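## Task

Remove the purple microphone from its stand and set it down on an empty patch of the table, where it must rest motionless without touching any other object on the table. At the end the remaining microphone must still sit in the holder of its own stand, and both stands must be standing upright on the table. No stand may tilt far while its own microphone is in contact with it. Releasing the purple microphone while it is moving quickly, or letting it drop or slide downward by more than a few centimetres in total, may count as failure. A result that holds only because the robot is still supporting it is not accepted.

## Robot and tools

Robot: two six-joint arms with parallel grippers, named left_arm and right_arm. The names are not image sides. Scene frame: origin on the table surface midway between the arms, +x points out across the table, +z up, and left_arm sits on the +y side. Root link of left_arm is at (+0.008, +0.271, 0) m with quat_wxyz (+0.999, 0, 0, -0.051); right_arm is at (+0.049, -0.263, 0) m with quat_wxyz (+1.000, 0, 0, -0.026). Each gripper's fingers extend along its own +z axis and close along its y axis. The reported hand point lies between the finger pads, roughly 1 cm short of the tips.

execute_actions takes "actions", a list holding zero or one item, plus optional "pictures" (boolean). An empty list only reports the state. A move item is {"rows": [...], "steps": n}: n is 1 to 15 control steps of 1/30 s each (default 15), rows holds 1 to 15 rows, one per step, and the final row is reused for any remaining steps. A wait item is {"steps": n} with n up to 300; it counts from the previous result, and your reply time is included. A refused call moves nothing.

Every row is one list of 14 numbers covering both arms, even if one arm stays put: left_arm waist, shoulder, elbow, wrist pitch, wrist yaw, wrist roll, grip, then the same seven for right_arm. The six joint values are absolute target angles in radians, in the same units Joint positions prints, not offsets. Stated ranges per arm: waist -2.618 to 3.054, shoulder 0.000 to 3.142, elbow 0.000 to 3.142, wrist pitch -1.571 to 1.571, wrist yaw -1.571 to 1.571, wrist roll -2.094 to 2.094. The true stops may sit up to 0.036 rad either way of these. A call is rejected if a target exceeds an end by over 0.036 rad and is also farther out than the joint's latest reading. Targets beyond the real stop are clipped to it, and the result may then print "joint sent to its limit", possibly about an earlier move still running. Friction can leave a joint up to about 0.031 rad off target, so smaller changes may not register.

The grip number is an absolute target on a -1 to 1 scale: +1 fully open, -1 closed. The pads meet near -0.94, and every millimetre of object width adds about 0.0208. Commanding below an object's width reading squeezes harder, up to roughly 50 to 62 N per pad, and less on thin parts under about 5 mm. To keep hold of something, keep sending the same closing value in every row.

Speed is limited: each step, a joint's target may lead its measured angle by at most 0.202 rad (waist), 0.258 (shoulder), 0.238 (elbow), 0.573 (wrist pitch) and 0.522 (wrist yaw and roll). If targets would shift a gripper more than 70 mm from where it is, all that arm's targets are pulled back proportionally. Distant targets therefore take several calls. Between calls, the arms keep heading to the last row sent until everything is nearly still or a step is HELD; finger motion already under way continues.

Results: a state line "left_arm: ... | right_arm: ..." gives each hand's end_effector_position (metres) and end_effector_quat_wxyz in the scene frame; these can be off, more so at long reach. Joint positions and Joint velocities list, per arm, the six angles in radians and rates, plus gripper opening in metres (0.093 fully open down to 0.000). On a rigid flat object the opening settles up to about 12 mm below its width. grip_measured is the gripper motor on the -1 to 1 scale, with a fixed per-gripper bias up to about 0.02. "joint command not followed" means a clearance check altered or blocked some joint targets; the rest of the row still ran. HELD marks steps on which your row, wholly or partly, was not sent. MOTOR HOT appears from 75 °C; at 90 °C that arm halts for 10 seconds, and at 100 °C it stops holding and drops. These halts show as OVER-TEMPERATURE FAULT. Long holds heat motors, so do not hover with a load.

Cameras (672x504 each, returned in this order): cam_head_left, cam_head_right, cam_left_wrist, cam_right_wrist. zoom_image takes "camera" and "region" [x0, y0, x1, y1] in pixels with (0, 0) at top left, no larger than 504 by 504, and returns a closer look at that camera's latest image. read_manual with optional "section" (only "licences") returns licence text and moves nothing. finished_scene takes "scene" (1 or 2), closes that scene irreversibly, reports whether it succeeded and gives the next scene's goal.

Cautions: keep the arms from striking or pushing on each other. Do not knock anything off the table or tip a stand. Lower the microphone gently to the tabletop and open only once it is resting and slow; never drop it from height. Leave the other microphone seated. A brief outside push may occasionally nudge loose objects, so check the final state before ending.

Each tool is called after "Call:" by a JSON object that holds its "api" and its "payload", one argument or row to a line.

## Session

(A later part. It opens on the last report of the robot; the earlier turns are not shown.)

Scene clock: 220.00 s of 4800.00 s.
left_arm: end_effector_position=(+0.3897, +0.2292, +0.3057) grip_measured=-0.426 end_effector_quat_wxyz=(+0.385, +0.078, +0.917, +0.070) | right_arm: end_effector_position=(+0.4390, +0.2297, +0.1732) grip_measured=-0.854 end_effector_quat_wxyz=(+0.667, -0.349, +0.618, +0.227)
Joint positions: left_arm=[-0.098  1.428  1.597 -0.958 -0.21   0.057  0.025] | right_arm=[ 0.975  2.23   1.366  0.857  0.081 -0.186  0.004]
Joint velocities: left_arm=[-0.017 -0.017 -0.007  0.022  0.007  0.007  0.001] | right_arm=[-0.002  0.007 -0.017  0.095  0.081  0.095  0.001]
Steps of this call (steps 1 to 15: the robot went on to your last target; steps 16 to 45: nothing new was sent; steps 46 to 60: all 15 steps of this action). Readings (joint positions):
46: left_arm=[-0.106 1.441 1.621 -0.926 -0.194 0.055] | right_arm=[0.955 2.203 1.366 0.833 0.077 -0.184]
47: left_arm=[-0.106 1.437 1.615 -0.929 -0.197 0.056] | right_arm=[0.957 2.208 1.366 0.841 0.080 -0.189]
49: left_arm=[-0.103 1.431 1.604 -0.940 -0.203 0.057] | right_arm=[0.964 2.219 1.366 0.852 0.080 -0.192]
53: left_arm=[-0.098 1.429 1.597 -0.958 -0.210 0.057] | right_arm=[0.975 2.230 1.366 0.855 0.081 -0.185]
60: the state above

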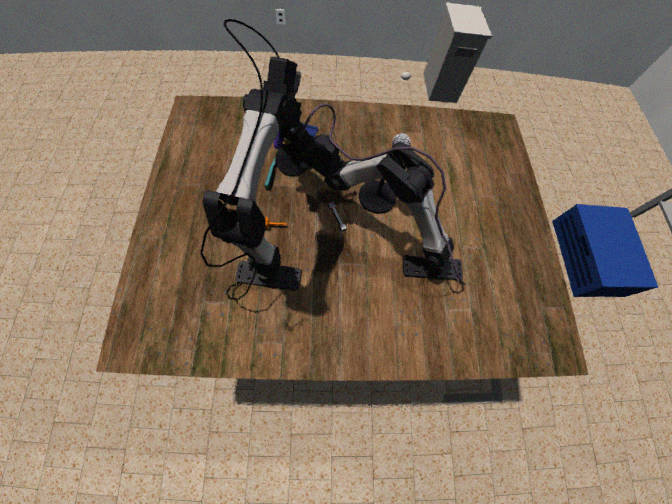

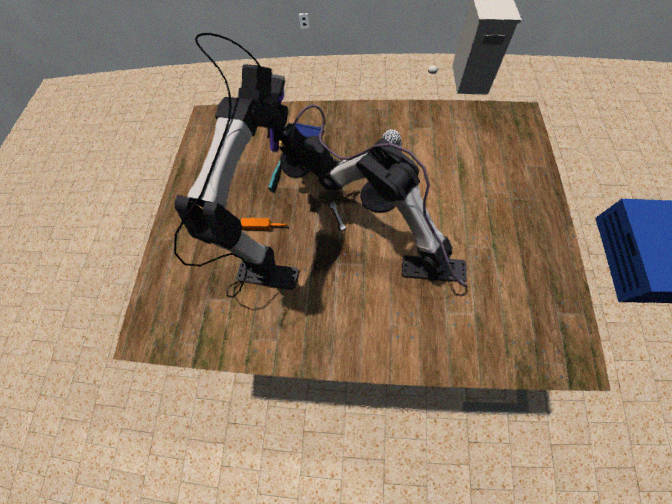

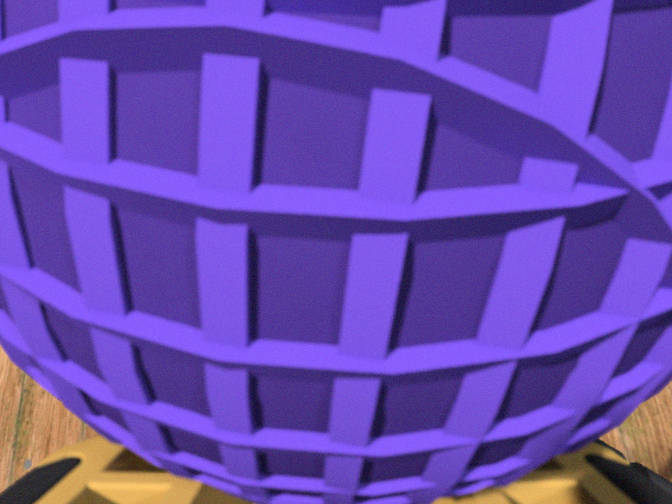

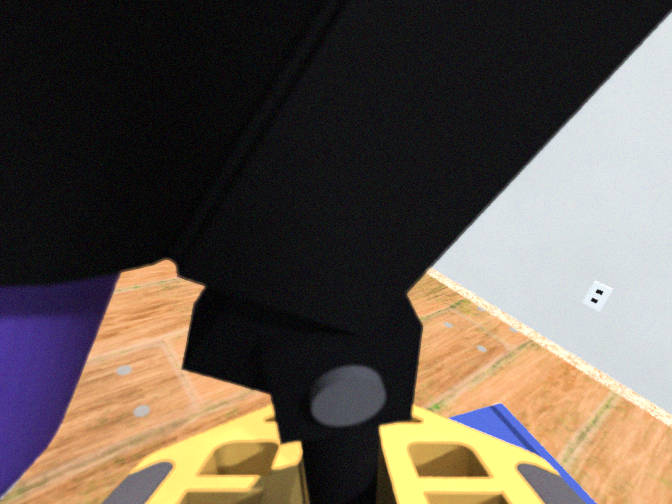

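Call:
{"api": "execute_actions", "payload": {
  "actions": [
    {"rows":[[-0.11,1.48,1.6,-0.88,-0.18,0.05,-0.9,0.95,2.2,1.366,0.78,0.08,-0.15,-1],[-0.11,1.48,1.6,-0.88,-0.18,0.05,-0.9,0.95,2.2,1.366,0.78,0.08,-0.15,-1],[-0.11,1.48,1.6,-0.88,-0.18,0.05,-0.9,0.95,2.2,1.366,0.78,0.08,-0.15,-1],[-0.11,1.56,1.6,-0.77,-0.18,0.05,-0.9,0.94,2.2,1.366,0.75,0.07,-0.12,-1],[-0.11,1.56,1.6,-0.77,-0.18,0.05,-0.9,0.94,2.2,1.366,0.75,0.07,-0.12,-1],[-0.11,1.56,1.6,-0.77,-0.18,0.05,-0.9,0.94,2.2,1.366,0.75,0.07,-0.12,-1],[-0.11,1.56,1.6,-0.77,-0.18,0.05,-0.9,0.94,2.2,1.366,0.75,0.07,-0.12,-1],[-0.11,1.56,1.6,-0.77,-0.18,0.05,-0.9,0.94,2.2,1.366,0.75,0.07,-0.12,-1],[-0.11,1.56,1.6,-0.77,-0.18,0.05,-0.9,0.94,2.2,1.366,0.75,0.07,-0.12,1]],"steps":15}
  ]
}}

Call:
{"api": "execute_actions", "payload": {
  "actions": [
    {"rows":[[-0.11,1.56,1.6,-0.77,-0.18,0.05,-0.9,0.94,2.1,1.2,0.7,0.07,-0.12,1],[-0.11,1.56,1.6,-0.77,-0.18,0.05,-0.9,0.94,2.1,1.2,0.7,0.07,-0.12,1],[-0.11,1.56,1.6,-0.77,-0.18,0.05,-0.9,0.94,2.03,1.1,0.7,0.07,-0.12,1]],"steps":15}
  ]
}}

Scene clock: 229.47 s of 4800.00 s.
left_arm: end_effector_position=(+0.4414, +0.2133, +0.2941) grip_measured=-0.427 end_effector_quat_wxyz=(+0.420, +0.090, +0.901, +0.067) | right_arm: end_effector_position=(+0.4527, +0.2164, +0.1626) grip_measured=+0.955 end_effector_quat_wxyz=(+0.638, -0.331, +0.655, +0.235)
Joint positions: left_arm=[-0.11   1.544  1.596 -0.763 -0.207  0.083  0.025] | right_arm=[ 0.942  2.213  1.366  0.771  0.069 -0.11   0.091]
Joint velocities: left_arm=[-0.012  0.022 -0.022  0.022 -0.037  0.022  0.   ] | right_arm=[-0.002 -0.012  0.007 -0.022  0.037 -0.095  0.093]
Steps of this call (steps 1 to 15: the robot went on to your last target; steps 16 to 100: nothing new was sent; then 5.63 s passed at rest; steps 101 to 115: all 15 steps of this action). Readings (joint positions):
101: left_arm=[-0.098 1.437 1.596 -0.956 -0.209 0.057] | right_arm=[0.976 2.226 1.366 0.855 0.075 -0.186]
102: left_arm=[-0.098 1.447 1.596 -0.941 -0.209 0.057] | right_arm=[0.975 2.223 1.366 0.843 0.072 -0.183]
104: left_arm=[-0.102 1.470 1.596 -0.903 -0.205 0.062] | right_arm=[0.967 2.218 1.366 0.823 0.072 -0.160]
108: left_arm=[-0.110 1.522 1.596 -0.810 -0.197 0.078] | right_arm=[0.946 2.214 1.366 0.801 0.069 -0.101]
115: the state above

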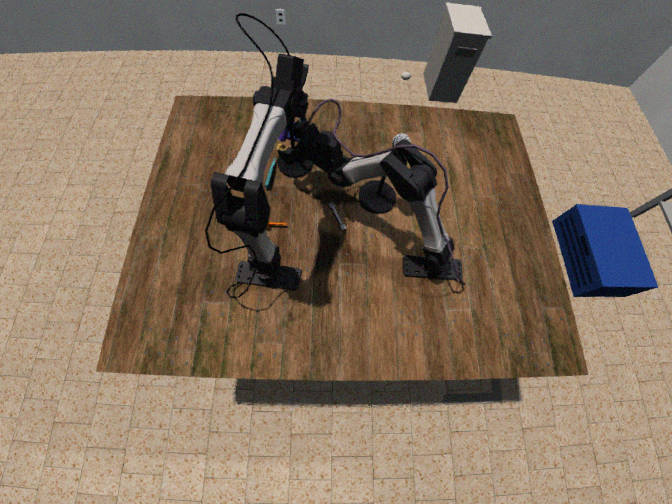

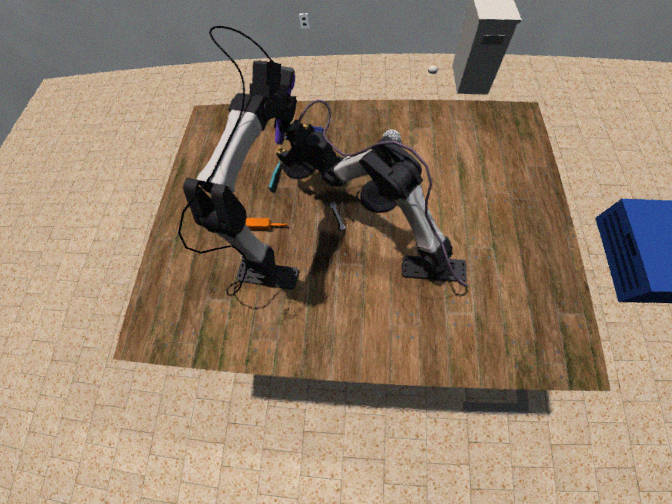

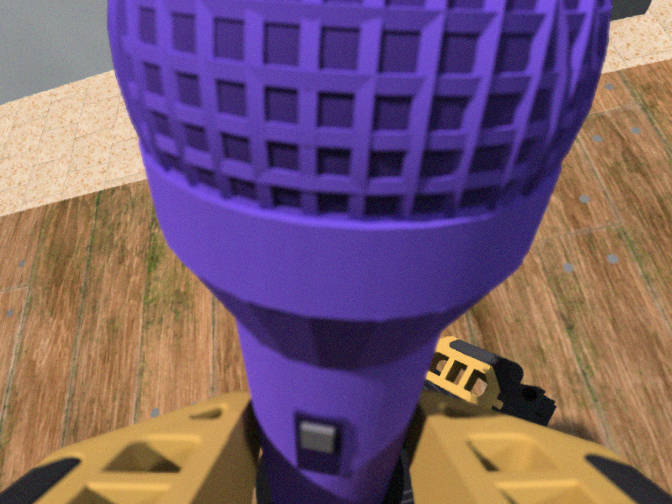

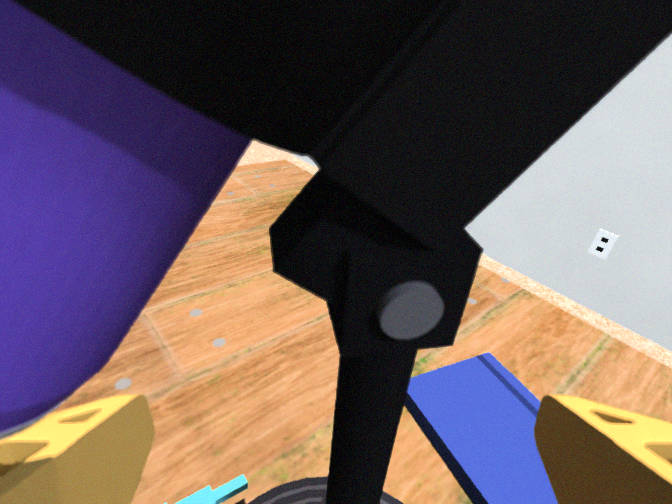

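Scene clock: 229.97 s of 4800.00 s.
left_arm: end_effector_position=(+0.4414, +0.2133, +0.2942) grip_measured=-0.427 end_effector_quat_wxyz=(+0.420, +0.090, +0.901, +0.067) | right_arm: end_effector_position=(+0.4186, +0.1743, +0.1417) grip_measured=+1.000 end_effector_quat_wxyz=(+0.594, -0.354, +0.690, +0.214)
Joint positions: left_arm=[-0.11   1.544  1.596 -0.763 -0.207  0.083  0.025] | right_arm=[ 0.942  2.039  1.12   0.715  0.069 -0.115  0.093]
Joint velocities: left_arm=[ 0.002 -0.007 -0.002 -0.066 -0.037 -0.037  0.   ] | right_arm=[ 0.002  0.002 -0.012 -0.125 -0.037 -0.022 -0.001]
Steps of this call (steps 1 to 15: all 15 steps of this action). Readings (joint positions):
1: left_arm=[-0.110 1.544 1.596 -0.763 -0.207 0.083] | right_arm=[0.942 2.196 1.340 0.768 0.069 -0.111]
2: left_arm=[-0.110 1.544 1.596 -0.763 -0.207 0.083] | right_arm=[0.942 2.163 1.289 0.755 0.069 -0.112]
4: left_arm=[-0.110 1.544 1.596 -0.763 -0.207 0.083] | right_arm=[0.942 2.087 1.177 0.736 0.069 -0.113]
8: left_arm=[-0.110 1.544 1.596 -0.763 -0.207 0.083] | right_arm=[0.942 2.040 1.120 0.719 0.069 -0.114]
15: the state above

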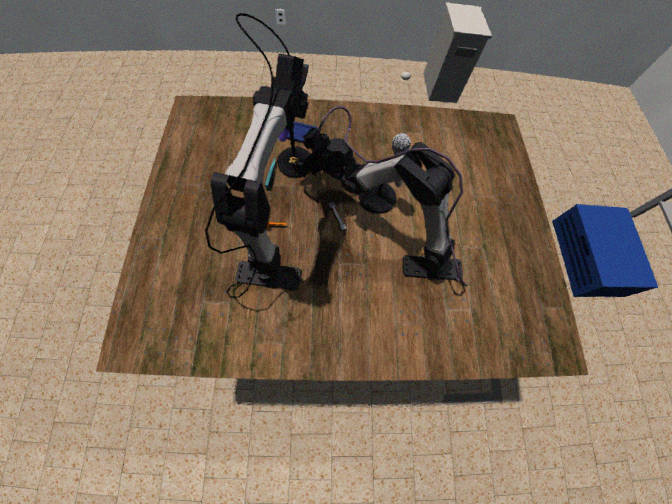

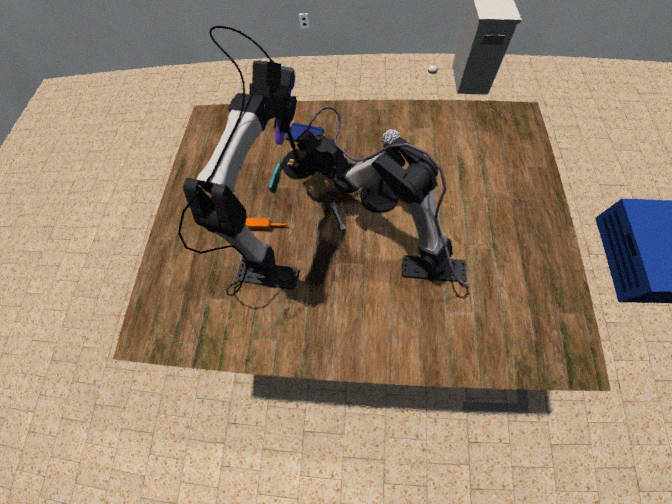

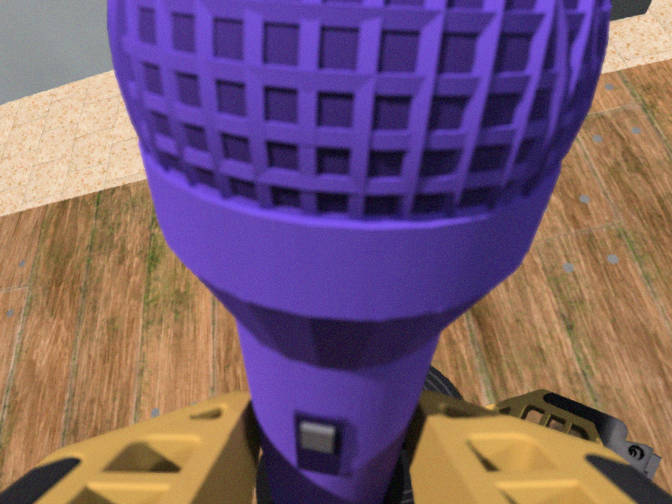

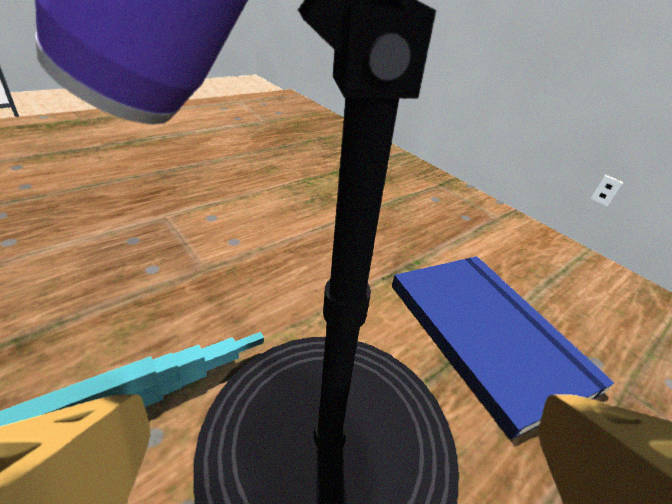

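Call:
{"api": "execute_actions", "payload": {
  "actions": [
    {"rows":[[-0.11,1.56,1.6,-0.77,-0.18,0.05,-0.9,0.99,2.0,1.12,0.72,0.07,0.3,1]],"steps":15}
  ]
}}

Scene clock: 233.17 s of 4800.00 s.
left_arm: end_effector_position=(+0.4414, +0.2133, +0.2942) grip_measured=-0.427 end_effector_quat_wxyz=(+0.420, +0.090, +0.901, +0.067) | right_arm: end_effector_position=(+0.3964, +0.1910, +0.1607) grip_measured=+1.000 end_effector_quat_wxyz=(+0.545, -0.225, +0.729, +0.347)
Joint positions: left_arm=[-0.11   1.544  1.596 -0.763 -0.207  0.083  0.025] | right_arm=[0.991 2.008 1.12  0.721 0.071 0.28  0.093]
Joint velocities: left_arm=[-0.002 -0.017 -0.007 -0.007 -0.037 -0.037 -0.   ] | right_arm=[-0.007  0.002 -0.007 -0.022  0.037  0.022  0.   ]
Steps of this call (steps 1 to 15: the robot went on to your last target; steps 16 to 81: nothing new was sent; steps 82 to 96: all 15 steps of this action). Readings (joint positions):
82: left_arm=[-0.110 1.544 1.596 -0.763 -0.207 0.083] | right_arm=[0.946 2.037 1.120 0.713 0.070 -0.050]
83: left_arm=[-0.110 1.544 1.596 -0.763 -0.207 0.083] | right_arm=[0.953 2.032 1.120 0.711 0.072 0.020]
85: left_arm=[-0.110 1.544 1.596 -0.763 -0.207 0.083] | right_arm=[0.973 2.021 1.120 0.711 0.072 0.120]
89: left_arm=[-0.110 1.544 1.596 -0.763 -0.207 0.083] | right_arm=[0.991 2.008 1.120 0.720 0.071 0.223]
96: the state above

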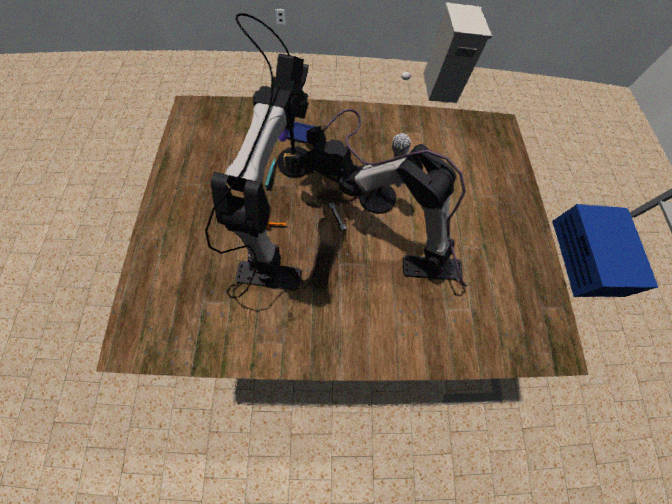

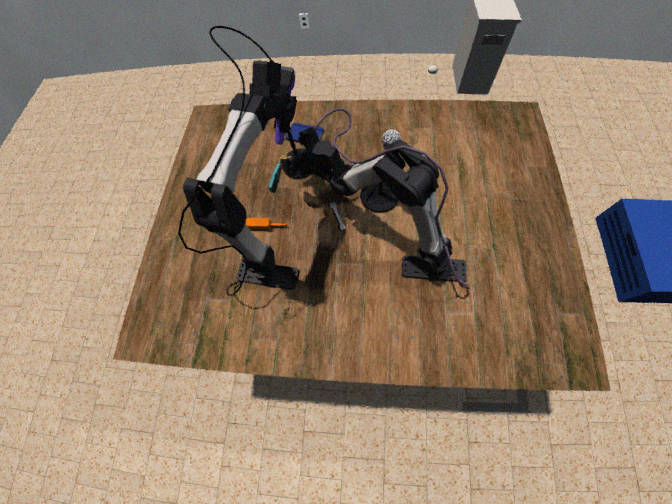

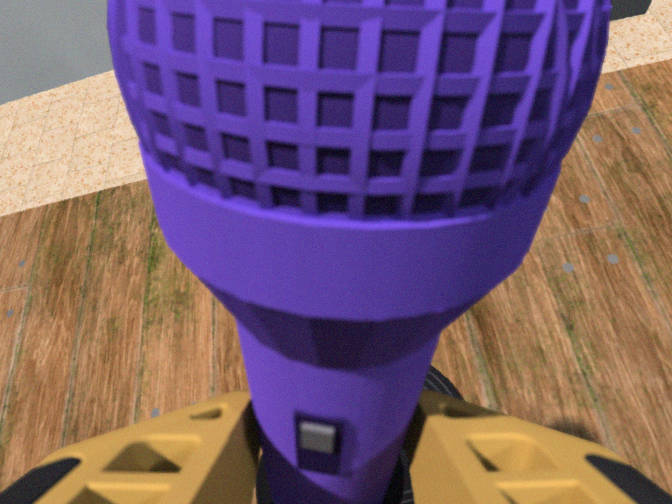

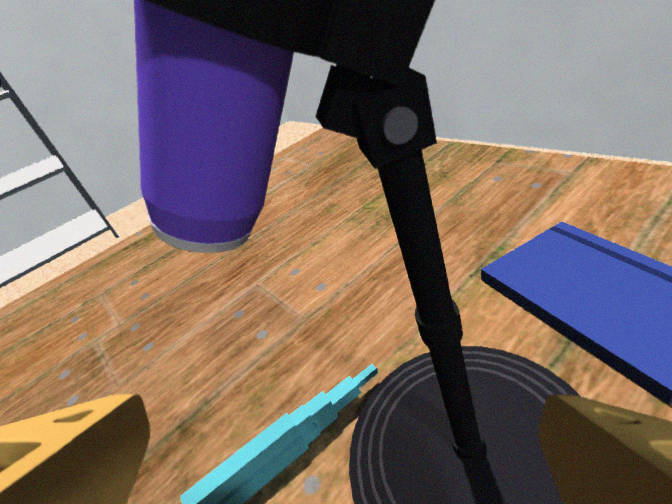

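Call:
{"api": "execute_actions", "payload": {
  "actions": [
    {"rows":[[-0.11,1.56,1.6,-0.77,-0.18,0.05,-0.9,0.97,2.0,1.12,0.72,0.07,-0.46,1],[-0.11,1.56,1.6,-0.77,-0.18,0.05,-0.9,0.97,2.0,1.12,0.72,0.07,-0.46,1],[-0.11,1.56,1.6,-0.77,-0.18,0.05,-0.9,0.97,2.0,1.12,0.72,0.07,-0.46,1],[-0.11,1.56,1.6,-0.77,-0.18,0.05,-0.9,0.97,2.0,1.12,0.72,0.07,-0.46,1],[-0.11,1.56,1.6,-0.77,-0.18,0.05,-0.9,0.97,2.0,1.12,0.72,0.07,-0.46,1],[-0.11,1.56,1.6,-0.77,-0.18,0.05,-0.9,0.97,2.0,1.12,0.72,0.07,-0.46,1],[-0.11,1.56,1.6,-0.77,-0.18,0.05,-0.9,0.97,2.0,1.12,0.72,0.07,-0.46,1],[-0.11,1.56,1.6,-0.77,-0.18,0.05,-0.9,0.97,2.0,1.12,0.72,0.07,-0.46,1],[-0.11,1.56,1.6,-0.77,-0.18,0.05,-0.9,0.97,2.08,1.22,0.72,0.07,-0.46,1]],"steps":15}
  ]
}}

Scene clock: 239.37 s of 4800.00 s.
left_arm: end_effector_position=(+0.4414, +0.2133, +0.2942) grip_measured=-0.427 end_effector_quat_wxyz=(+0.420, +0.090, +0.901, +0.067) | right_arm: end_effector_position=(+0.4144, +0.1997, +0.1629) grip_measured=+1.000 end_effector_quat_wxyz=(+0.640, -0.453, +0.606, +0.136)
Joint positions: left_arm=[-0.11   1.544  1.596 -0.763 -0.207  0.083  0.025] | right_arm=[ 0.975  2.067  1.2    0.722  0.071 -0.423  0.093]
Joint velocities: left_arm=[-0.012 -0.007  0.007  0.022 -0.037  0.081 -0.001] | right_arm=[-0.002  0.012 -0.017  0.022 -0.066 -0.212  0.   ]
Steps of this call (steps 1 to 30: the robot went on to your last target; steps 31 to 120: nothing new was sent; then 1.70 s passed at rest; steps 121 to 135: all 15 steps of this action). Readings (joint positions):
121: left_arm=[-0.110 1.544 1.596 -0.763 -0.207 0.083] | right_arm=[0.989 2.008 1.120 0.721 0.071 0.213]
122: left_arm=[-0.110 1.544 1.596 -0.763 -0.207 0.083] | right_arm=[0.987 2.008 1.120 0.721 0.071 0.112]
124: left_arm=[-0.110 1.544 1.596 -0.763 -0.207 0.083] | right_arm=[0.980 2.008 1.120 0.721 0.071 -0.080]
128: left_arm=[-0.110 1.544 1.596 -0.763 -0.207 0.083] | right_arm=[0.975 2.008 1.120 0.721 0.071 -0.303]
135: the state above

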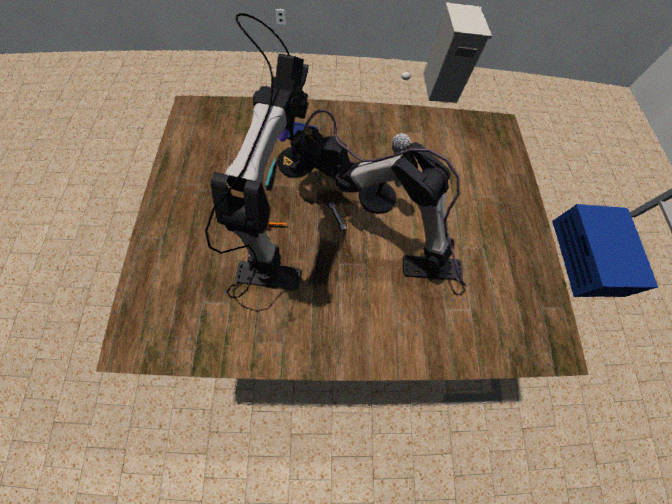

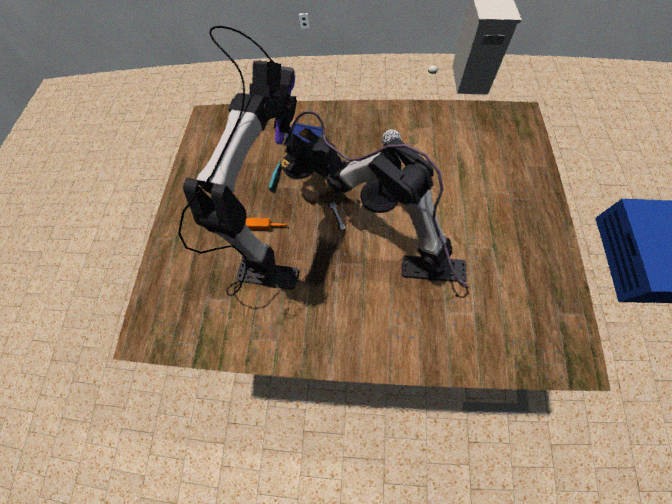

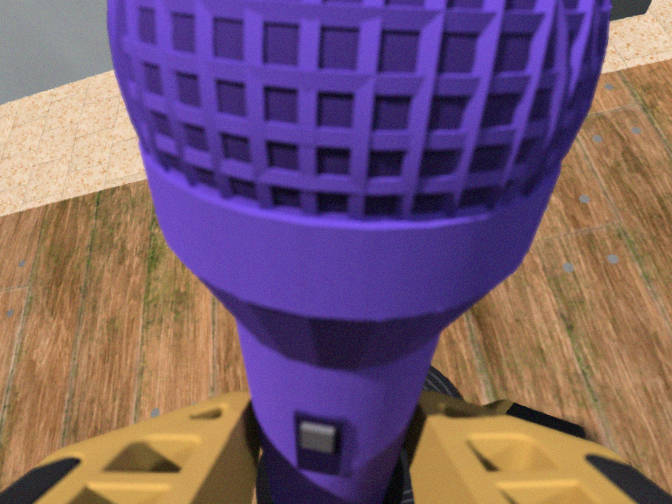

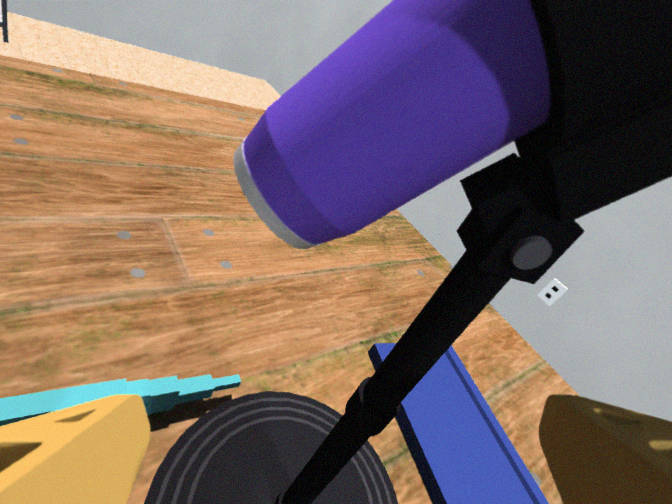

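Call:
{"api": "execute_actions", "payload": {
  "actions": [
    {"rows":[[-0.11,1.56,1.6,-0.77,-0.18,0.05,-0.9,0.95,2.12,1.3,0.74,0.07,-0.46,1]],"steps":15}
  ]
}}

Scene clock: 241.20 s of 4800.00 s.
left_arm: end_effector_position=(+0.4414, +0.2133, +0.2942) grip_measured=-0.427 end_effector_quat_wxyz=(+0.420, +0.090, +0.901, +0.067) | right_arm: end_effector_position=(+0.4345, +0.2049, +0.1796) grip_measured=+1.000 end_effector_quat_wxyz=(+0.664, -0.444, +0.589, +0.124)
Joint positions: left_arm=[-0.11   1.544  1.596 -0.763 -0.207  0.083  0.025] | right_arm=[ 0.954  2.107  1.282  0.736  0.071 -0.455  0.093]
Joint velocities: left_arm=[ 0.002 -0.007 -0.007 -0.037  0.022  0.007 -0.   ] | right_arm=[-0.007  0.002 -0.017 -0.022  0.037 -0.007  0.   ]
Steps of this call (steps 1 to 30: the robot went on to your last target; steps 31 to 40: nothing new was sent; steps 41 to 55: all 15 steps of this action). Readings (joint positions):
41: left_arm=[-0.110 1.544 1.596 -0.763 -0.207 0.083] | right_arm=[0.973 2.074 1.213 0.719 0.071 -0.455]
42: left_arm=[-0.110 1.544 1.596 -0.763 -0.207 0.083] | right_arm=[0.971 2.090 1.240 0.721 0.071 -0.455]
44: left_arm=[-0.110 1.544 1.596 -0.763 -0.207 0.083] | right_arm=[0.963 2.106 1.272 0.727 0.071 -0.455]
48: left_arm=[-0.110 1.544 1.596 -0.763 -0.207 0.083] | right_arm=[0.954 2.107 1.282 0.736 0.071 -0.455]
55: the state above

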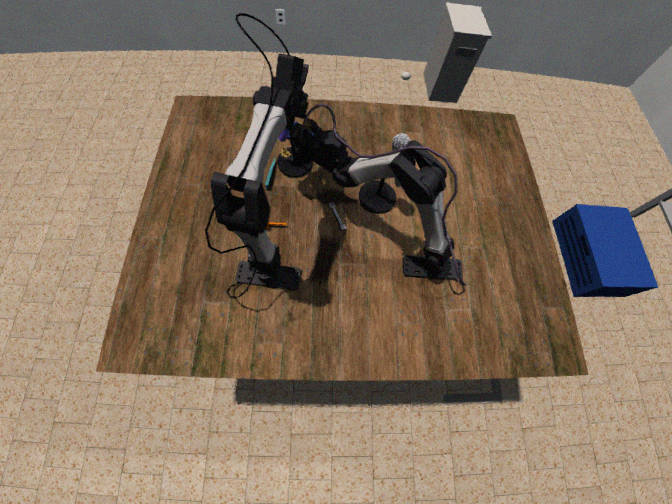

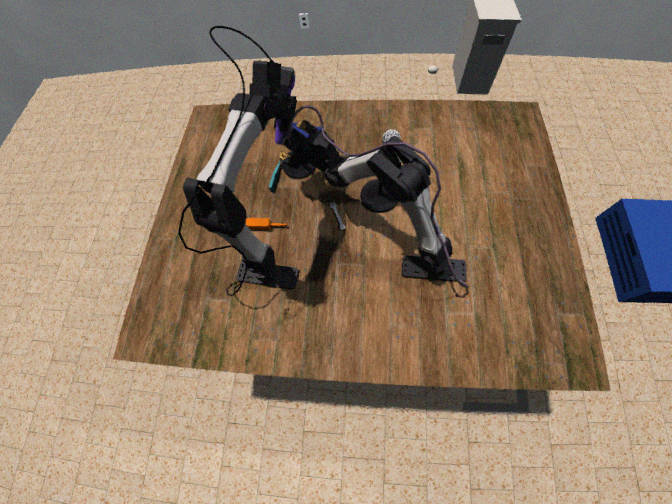

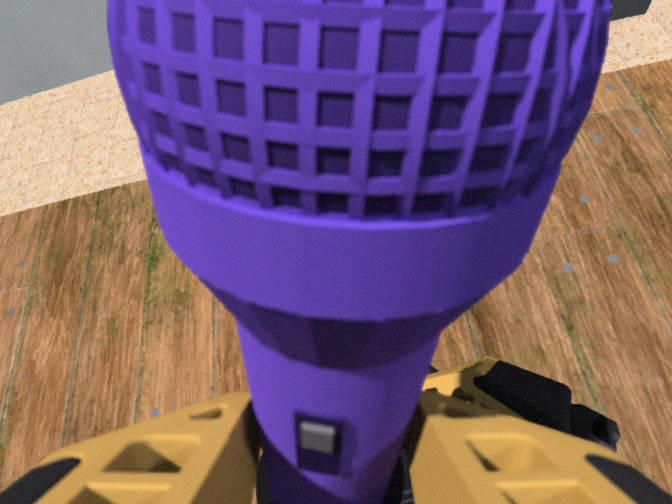

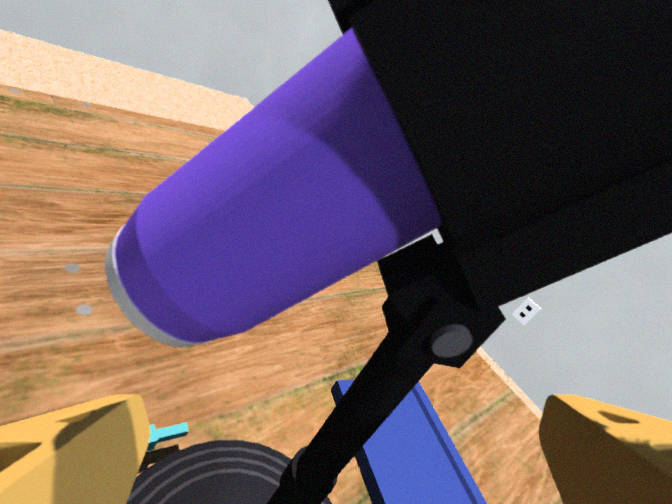

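Call:
{"api": "execute_actions", "payload": {
  "actions": [
    {"rows":[[-0.11,1.56,1.6,-0.77,-0.18,0.05,-0.9,0.96,2.16,1.34,0.75,0.07,-0.46,1],[-0.11,1.56,1.6,-0.77,-0.18,0.05,-0.9,0.96,2.16,1.34,0.75,0.07,-0.46,1],[-0.11,1.56,1.6,-0.77,-0.18,0.05,-0.9,0.96,2.16,1.34,0.75,0.07,-0.46,1],[-0.11,1.56,1.6,-0.77,-0.18,0.05,-0.9,0.96,2.22,1.41,0.76,0.07,-0.46,1]],"steps":15}
  ]
}}

Scene clock: 243.50 s of 4800.00 s.
left_arm: end_effector_position=(+0.4414, +0.2133, +0.2942) grip_measured=-0.427 end_effector_quat_wxyz=(+0.420, +0.090, +0.901, +0.067) | right_arm: end_effector_position=(+0.4492, +0.2235, +0.1699) grip_measured=+1.000 end_effector_quat_wxyz=(+0.671, -0.439, +0.584, +0.126)
Joint positions: left_arm=[-0.11   1.544  1.596 -0.763 -0.207  0.083  0.025] | right_arm=[ 0.954  2.212  1.389  0.756  0.071 -0.455  0.093]
Joint velocities: left_arm=[-0.002 -0.007  0.002  0.022 -0.051 -0.125  0.   ] | right_arm=[-0.007 -0.017 -0.012  0.022  0.037 -0.007  0.   ]
Steps of this call (steps 1 to 15: the robot went on to your last target; steps 16 to 54: nothing new was sent; steps 55 to 69: all 15 steps of this action). Readings (joint positions):
55: left_arm=[-0.110 1.544 1.596 -0.763 -0.207 0.083] | right_arm=[0.954 2.112 1.289 0.737 0.071 -0.455]
56: left_arm=[-0.110 1.544 1.596 -0.763 -0.207 0.083] | right_arm=[0.954 2.124 1.303 0.740 0.071 -0.455]
58: left_arm=[-0.110 1.544 1.596 -0.763 -0.207 0.083] | right_arm=[0.954 2.149 1.332 0.745 0.071 -0.455]
62: left_arm=[-0.110 1.544 1.596 -0.763 -0.207 0.083] | right_arm=[0.954 2.205 1.389 0.755 0.071 -0.455]
69: the state above

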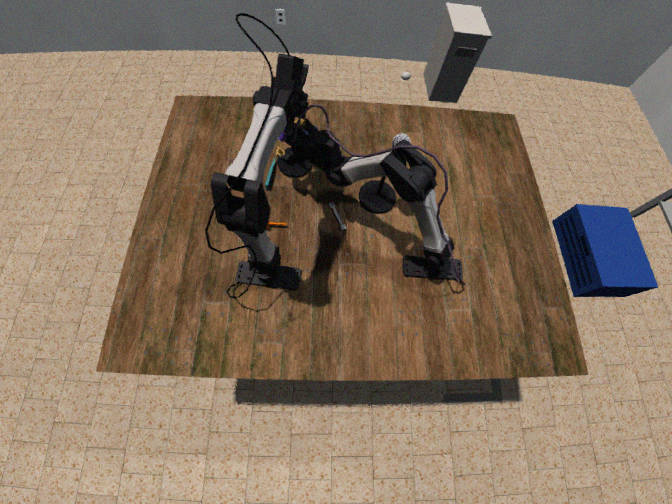

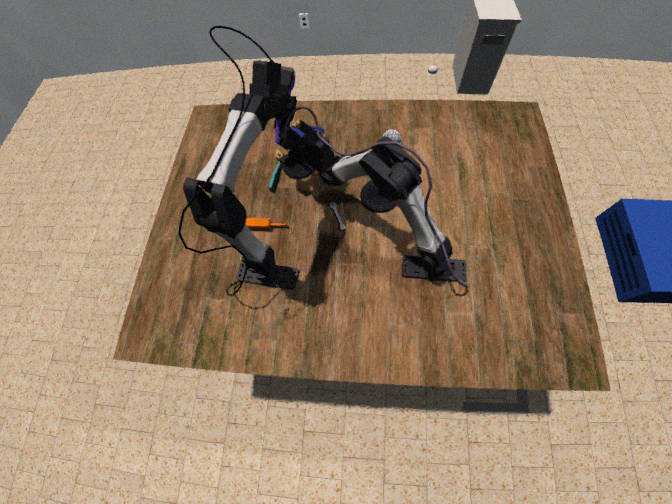

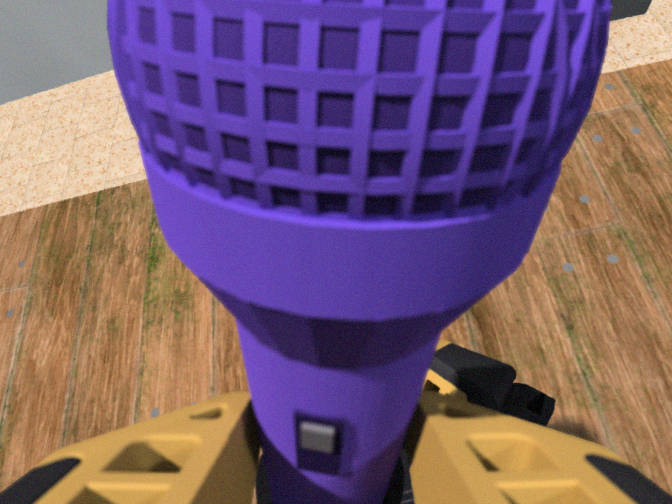

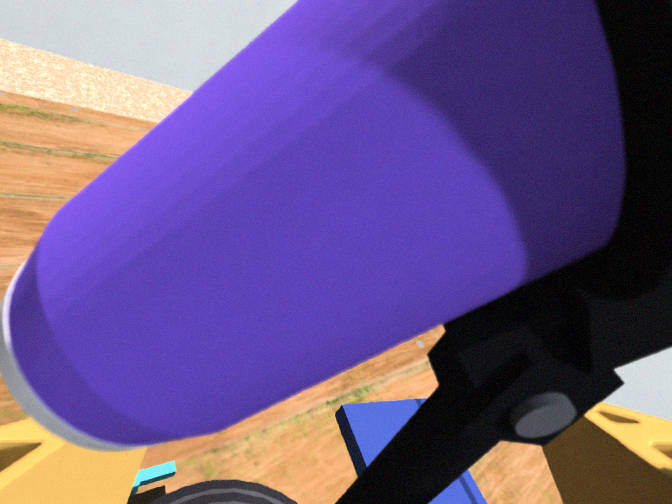

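Call:
{"api": "execute_actions", "payload": {
  "actions": [
    {"rows":[[-0.11,1.56,1.6,-0.77,-0.18,0.05,-0.9,0.96,2.24,1.44,0.82,0.07,-0.46,1]],"steps":12}
  ]
}}

Scene clock: 245.00 s of 4800.00 s.
left_arm: end_effector_position=(+0.4414, +0.2133, +0.2942) grip_measured=-0.427 end_effector_quat_wxyz=(+0.420, +0.090, +0.901, +0.067) | right_arm: end_effector_position=(+0.4530, +0.2282, +0.1884) grip_measured=+1.000 end_effector_quat_wxyz=(+0.696, -0.423, +0.565, +0.133)
Joint positions: left_arm=[-0.11   1.544  1.596 -0.763 -0.207  0.083  0.025] | right_arm=[ 0.954  2.227  1.421  0.811  0.071 -0.455  0.093]
Joint velocities: left_arm=[-0.012  0.007  0.007  0.007  0.007  0.022 -0.001] | right_arm=[-0.022 -0.017 -0.007  0.022 -0.007 -0.037  0.   ]
Steps of this call (steps 1 to 15: the robot went on to your last target; steps 16 to 33: nothing new was sent; steps 34 to 45: all 12 steps of this action). Readings (joint positions):
34: left_arm=[-0.110 1.544 1.596 -0.763 -0.207 0.083] | right_arm=[0.954 2.215 1.393 0.761 0.071 -0.455]
35: left_arm=[-0.110 1.544 1.596 -0.763 -0.207 0.083] | right_arm=[0.954 2.222 1.403 0.771 0.071 -0.455]
37: left_arm=[-0.110 1.544 1.596 -0.763 -0.207 0.083] | right_arm=[0.954 2.227 1.415 0.786 0.071 -0.455]
41: left_arm=[-0.110 1.544 1.596 -0.763 -0.207 0.083] | right_arm=[0.954 2.227 1.421 0.806 0.071 -0.455]
45: the state above

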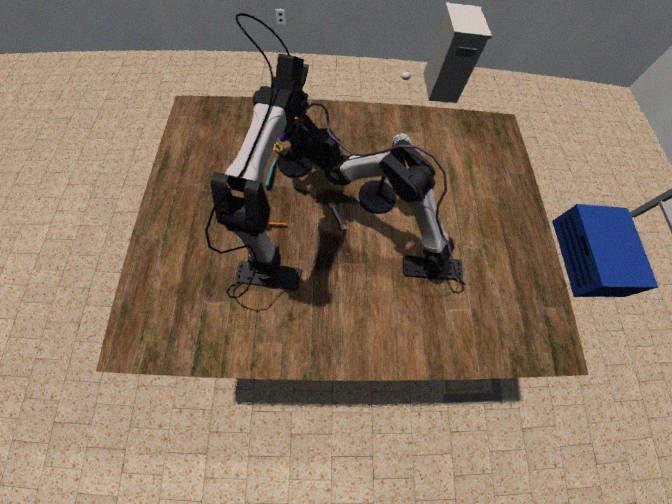

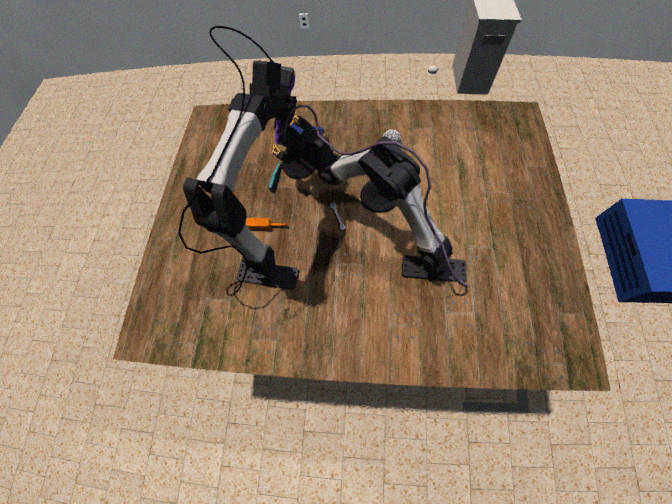

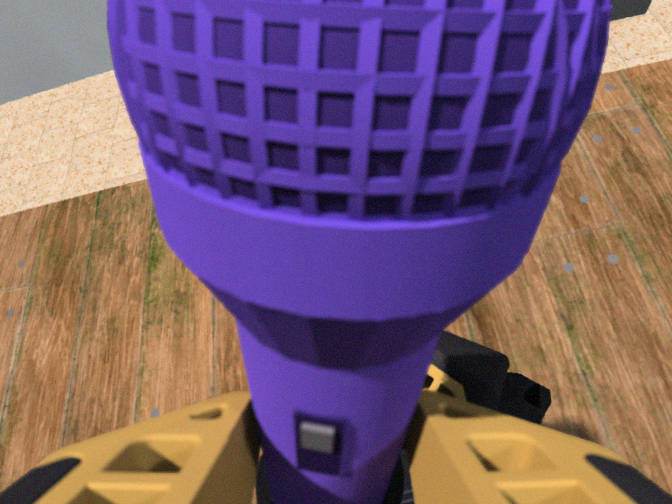

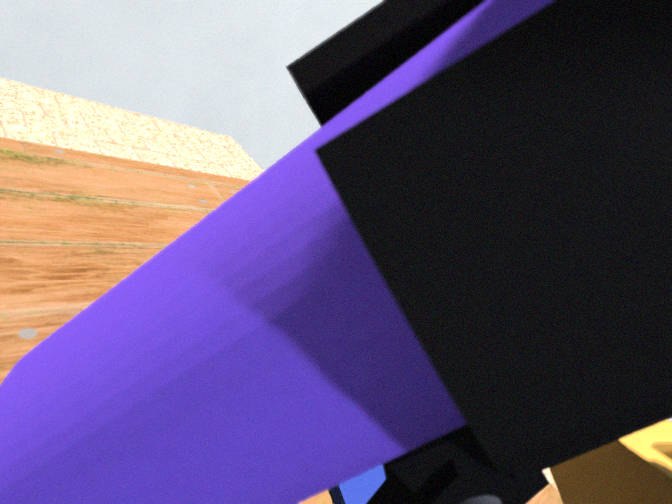

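Close in two stages.

Call:
{"api": "execute_actions", "payload": {
  "actions": [
    {"rows":[[-0.11,1.55,1.6,-0.765,-0.2,0.08,-0.9,0.955,2.23,1.42,0.81,0.07,-0.455,0.2]],"steps":15}
  ]
}}

Scene clock: 246.33 s of 4800.00 s.
left_arm: end_effector_position=(+0.4415, +0.2137, +0.2943) grip_measured=-0.427 end_effector_quat_wxyz=(+0.420, +0.093, +0.900, +0.070) | right_arm: end_effector_position=(+0.4530, +0.2282, +0.1886) grip_measured=+0.202 end_effector_quat_wxyz=(+0.696, -0.422, +0.565, +0.133)
Joint positions: left_arm=[-0.11   1.544  1.596 -0.762 -0.21   0.091  0.025] | right_arm=[ 0.954  2.227  1.421  0.812  0.07  -0.455  0.055]
Joint velocities: left_arm=[ 0.002 -0.002  0.002 -0.007 -0.022 -0.037 -0.   ] | right_arm=[-0.012  0.002 -0.007  0.007 -0.037  0.007  0.001]
Steps of this call (steps 1 to 15: the robot went on to your last target; steps 16 to 25: nothing new was sent; steps 26 to 40: all 15 steps of this action). Readings (joint positions):
26: left_arm=[-0.110 1.544 1.596 -0.763 -0.209 0.087] | right_arm=[0.954 2.227 1.421 0.814 0.071 -0.455]
27: left_arm=[-0.110 1.544 1.596 -0.763 -0.210 0.089] | right_arm=[0.954 2.227 1.421 0.814 0.071 -0.455]
29: left_arm=[-0.110 1.544 1.596 -0.763 -0.210 0.090] | right_arm=[0.954 2.227 1.421 0.814 0.071 -0.455]
33: left_arm=[-0.110 1.544 1.596 -0.762 -0.210 0.091] | right_arm=[0.954 2.227 1.421 0.813 0.070 -0.455]
40: the state above

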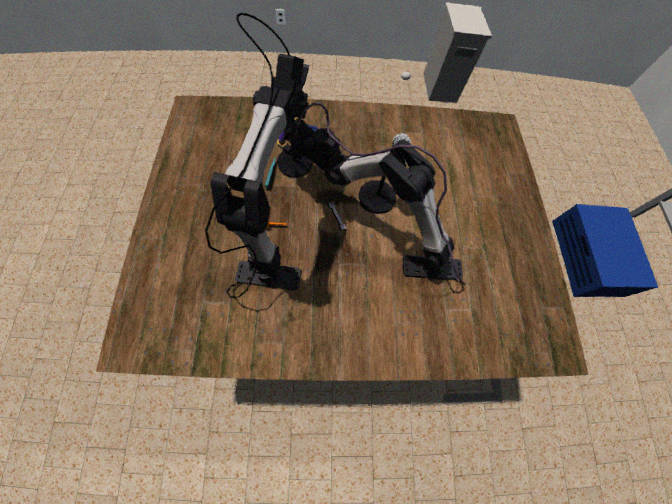

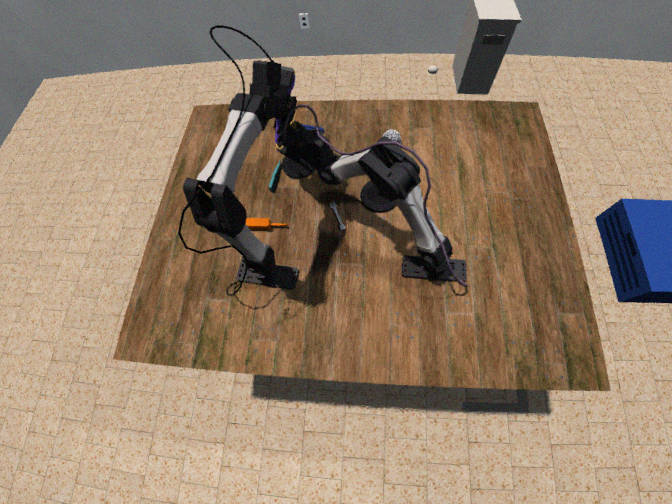

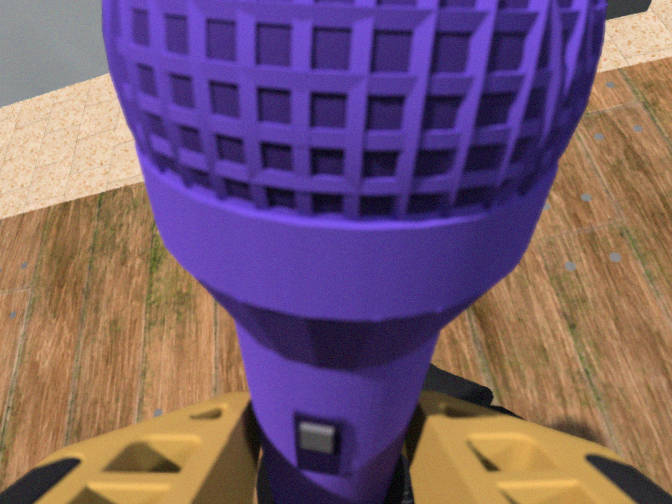

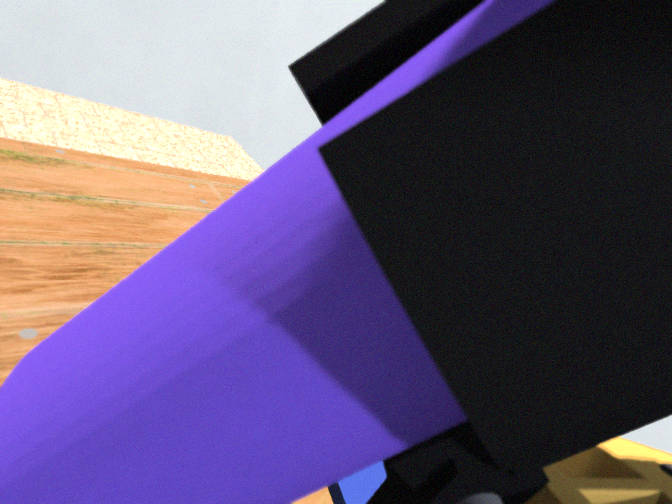

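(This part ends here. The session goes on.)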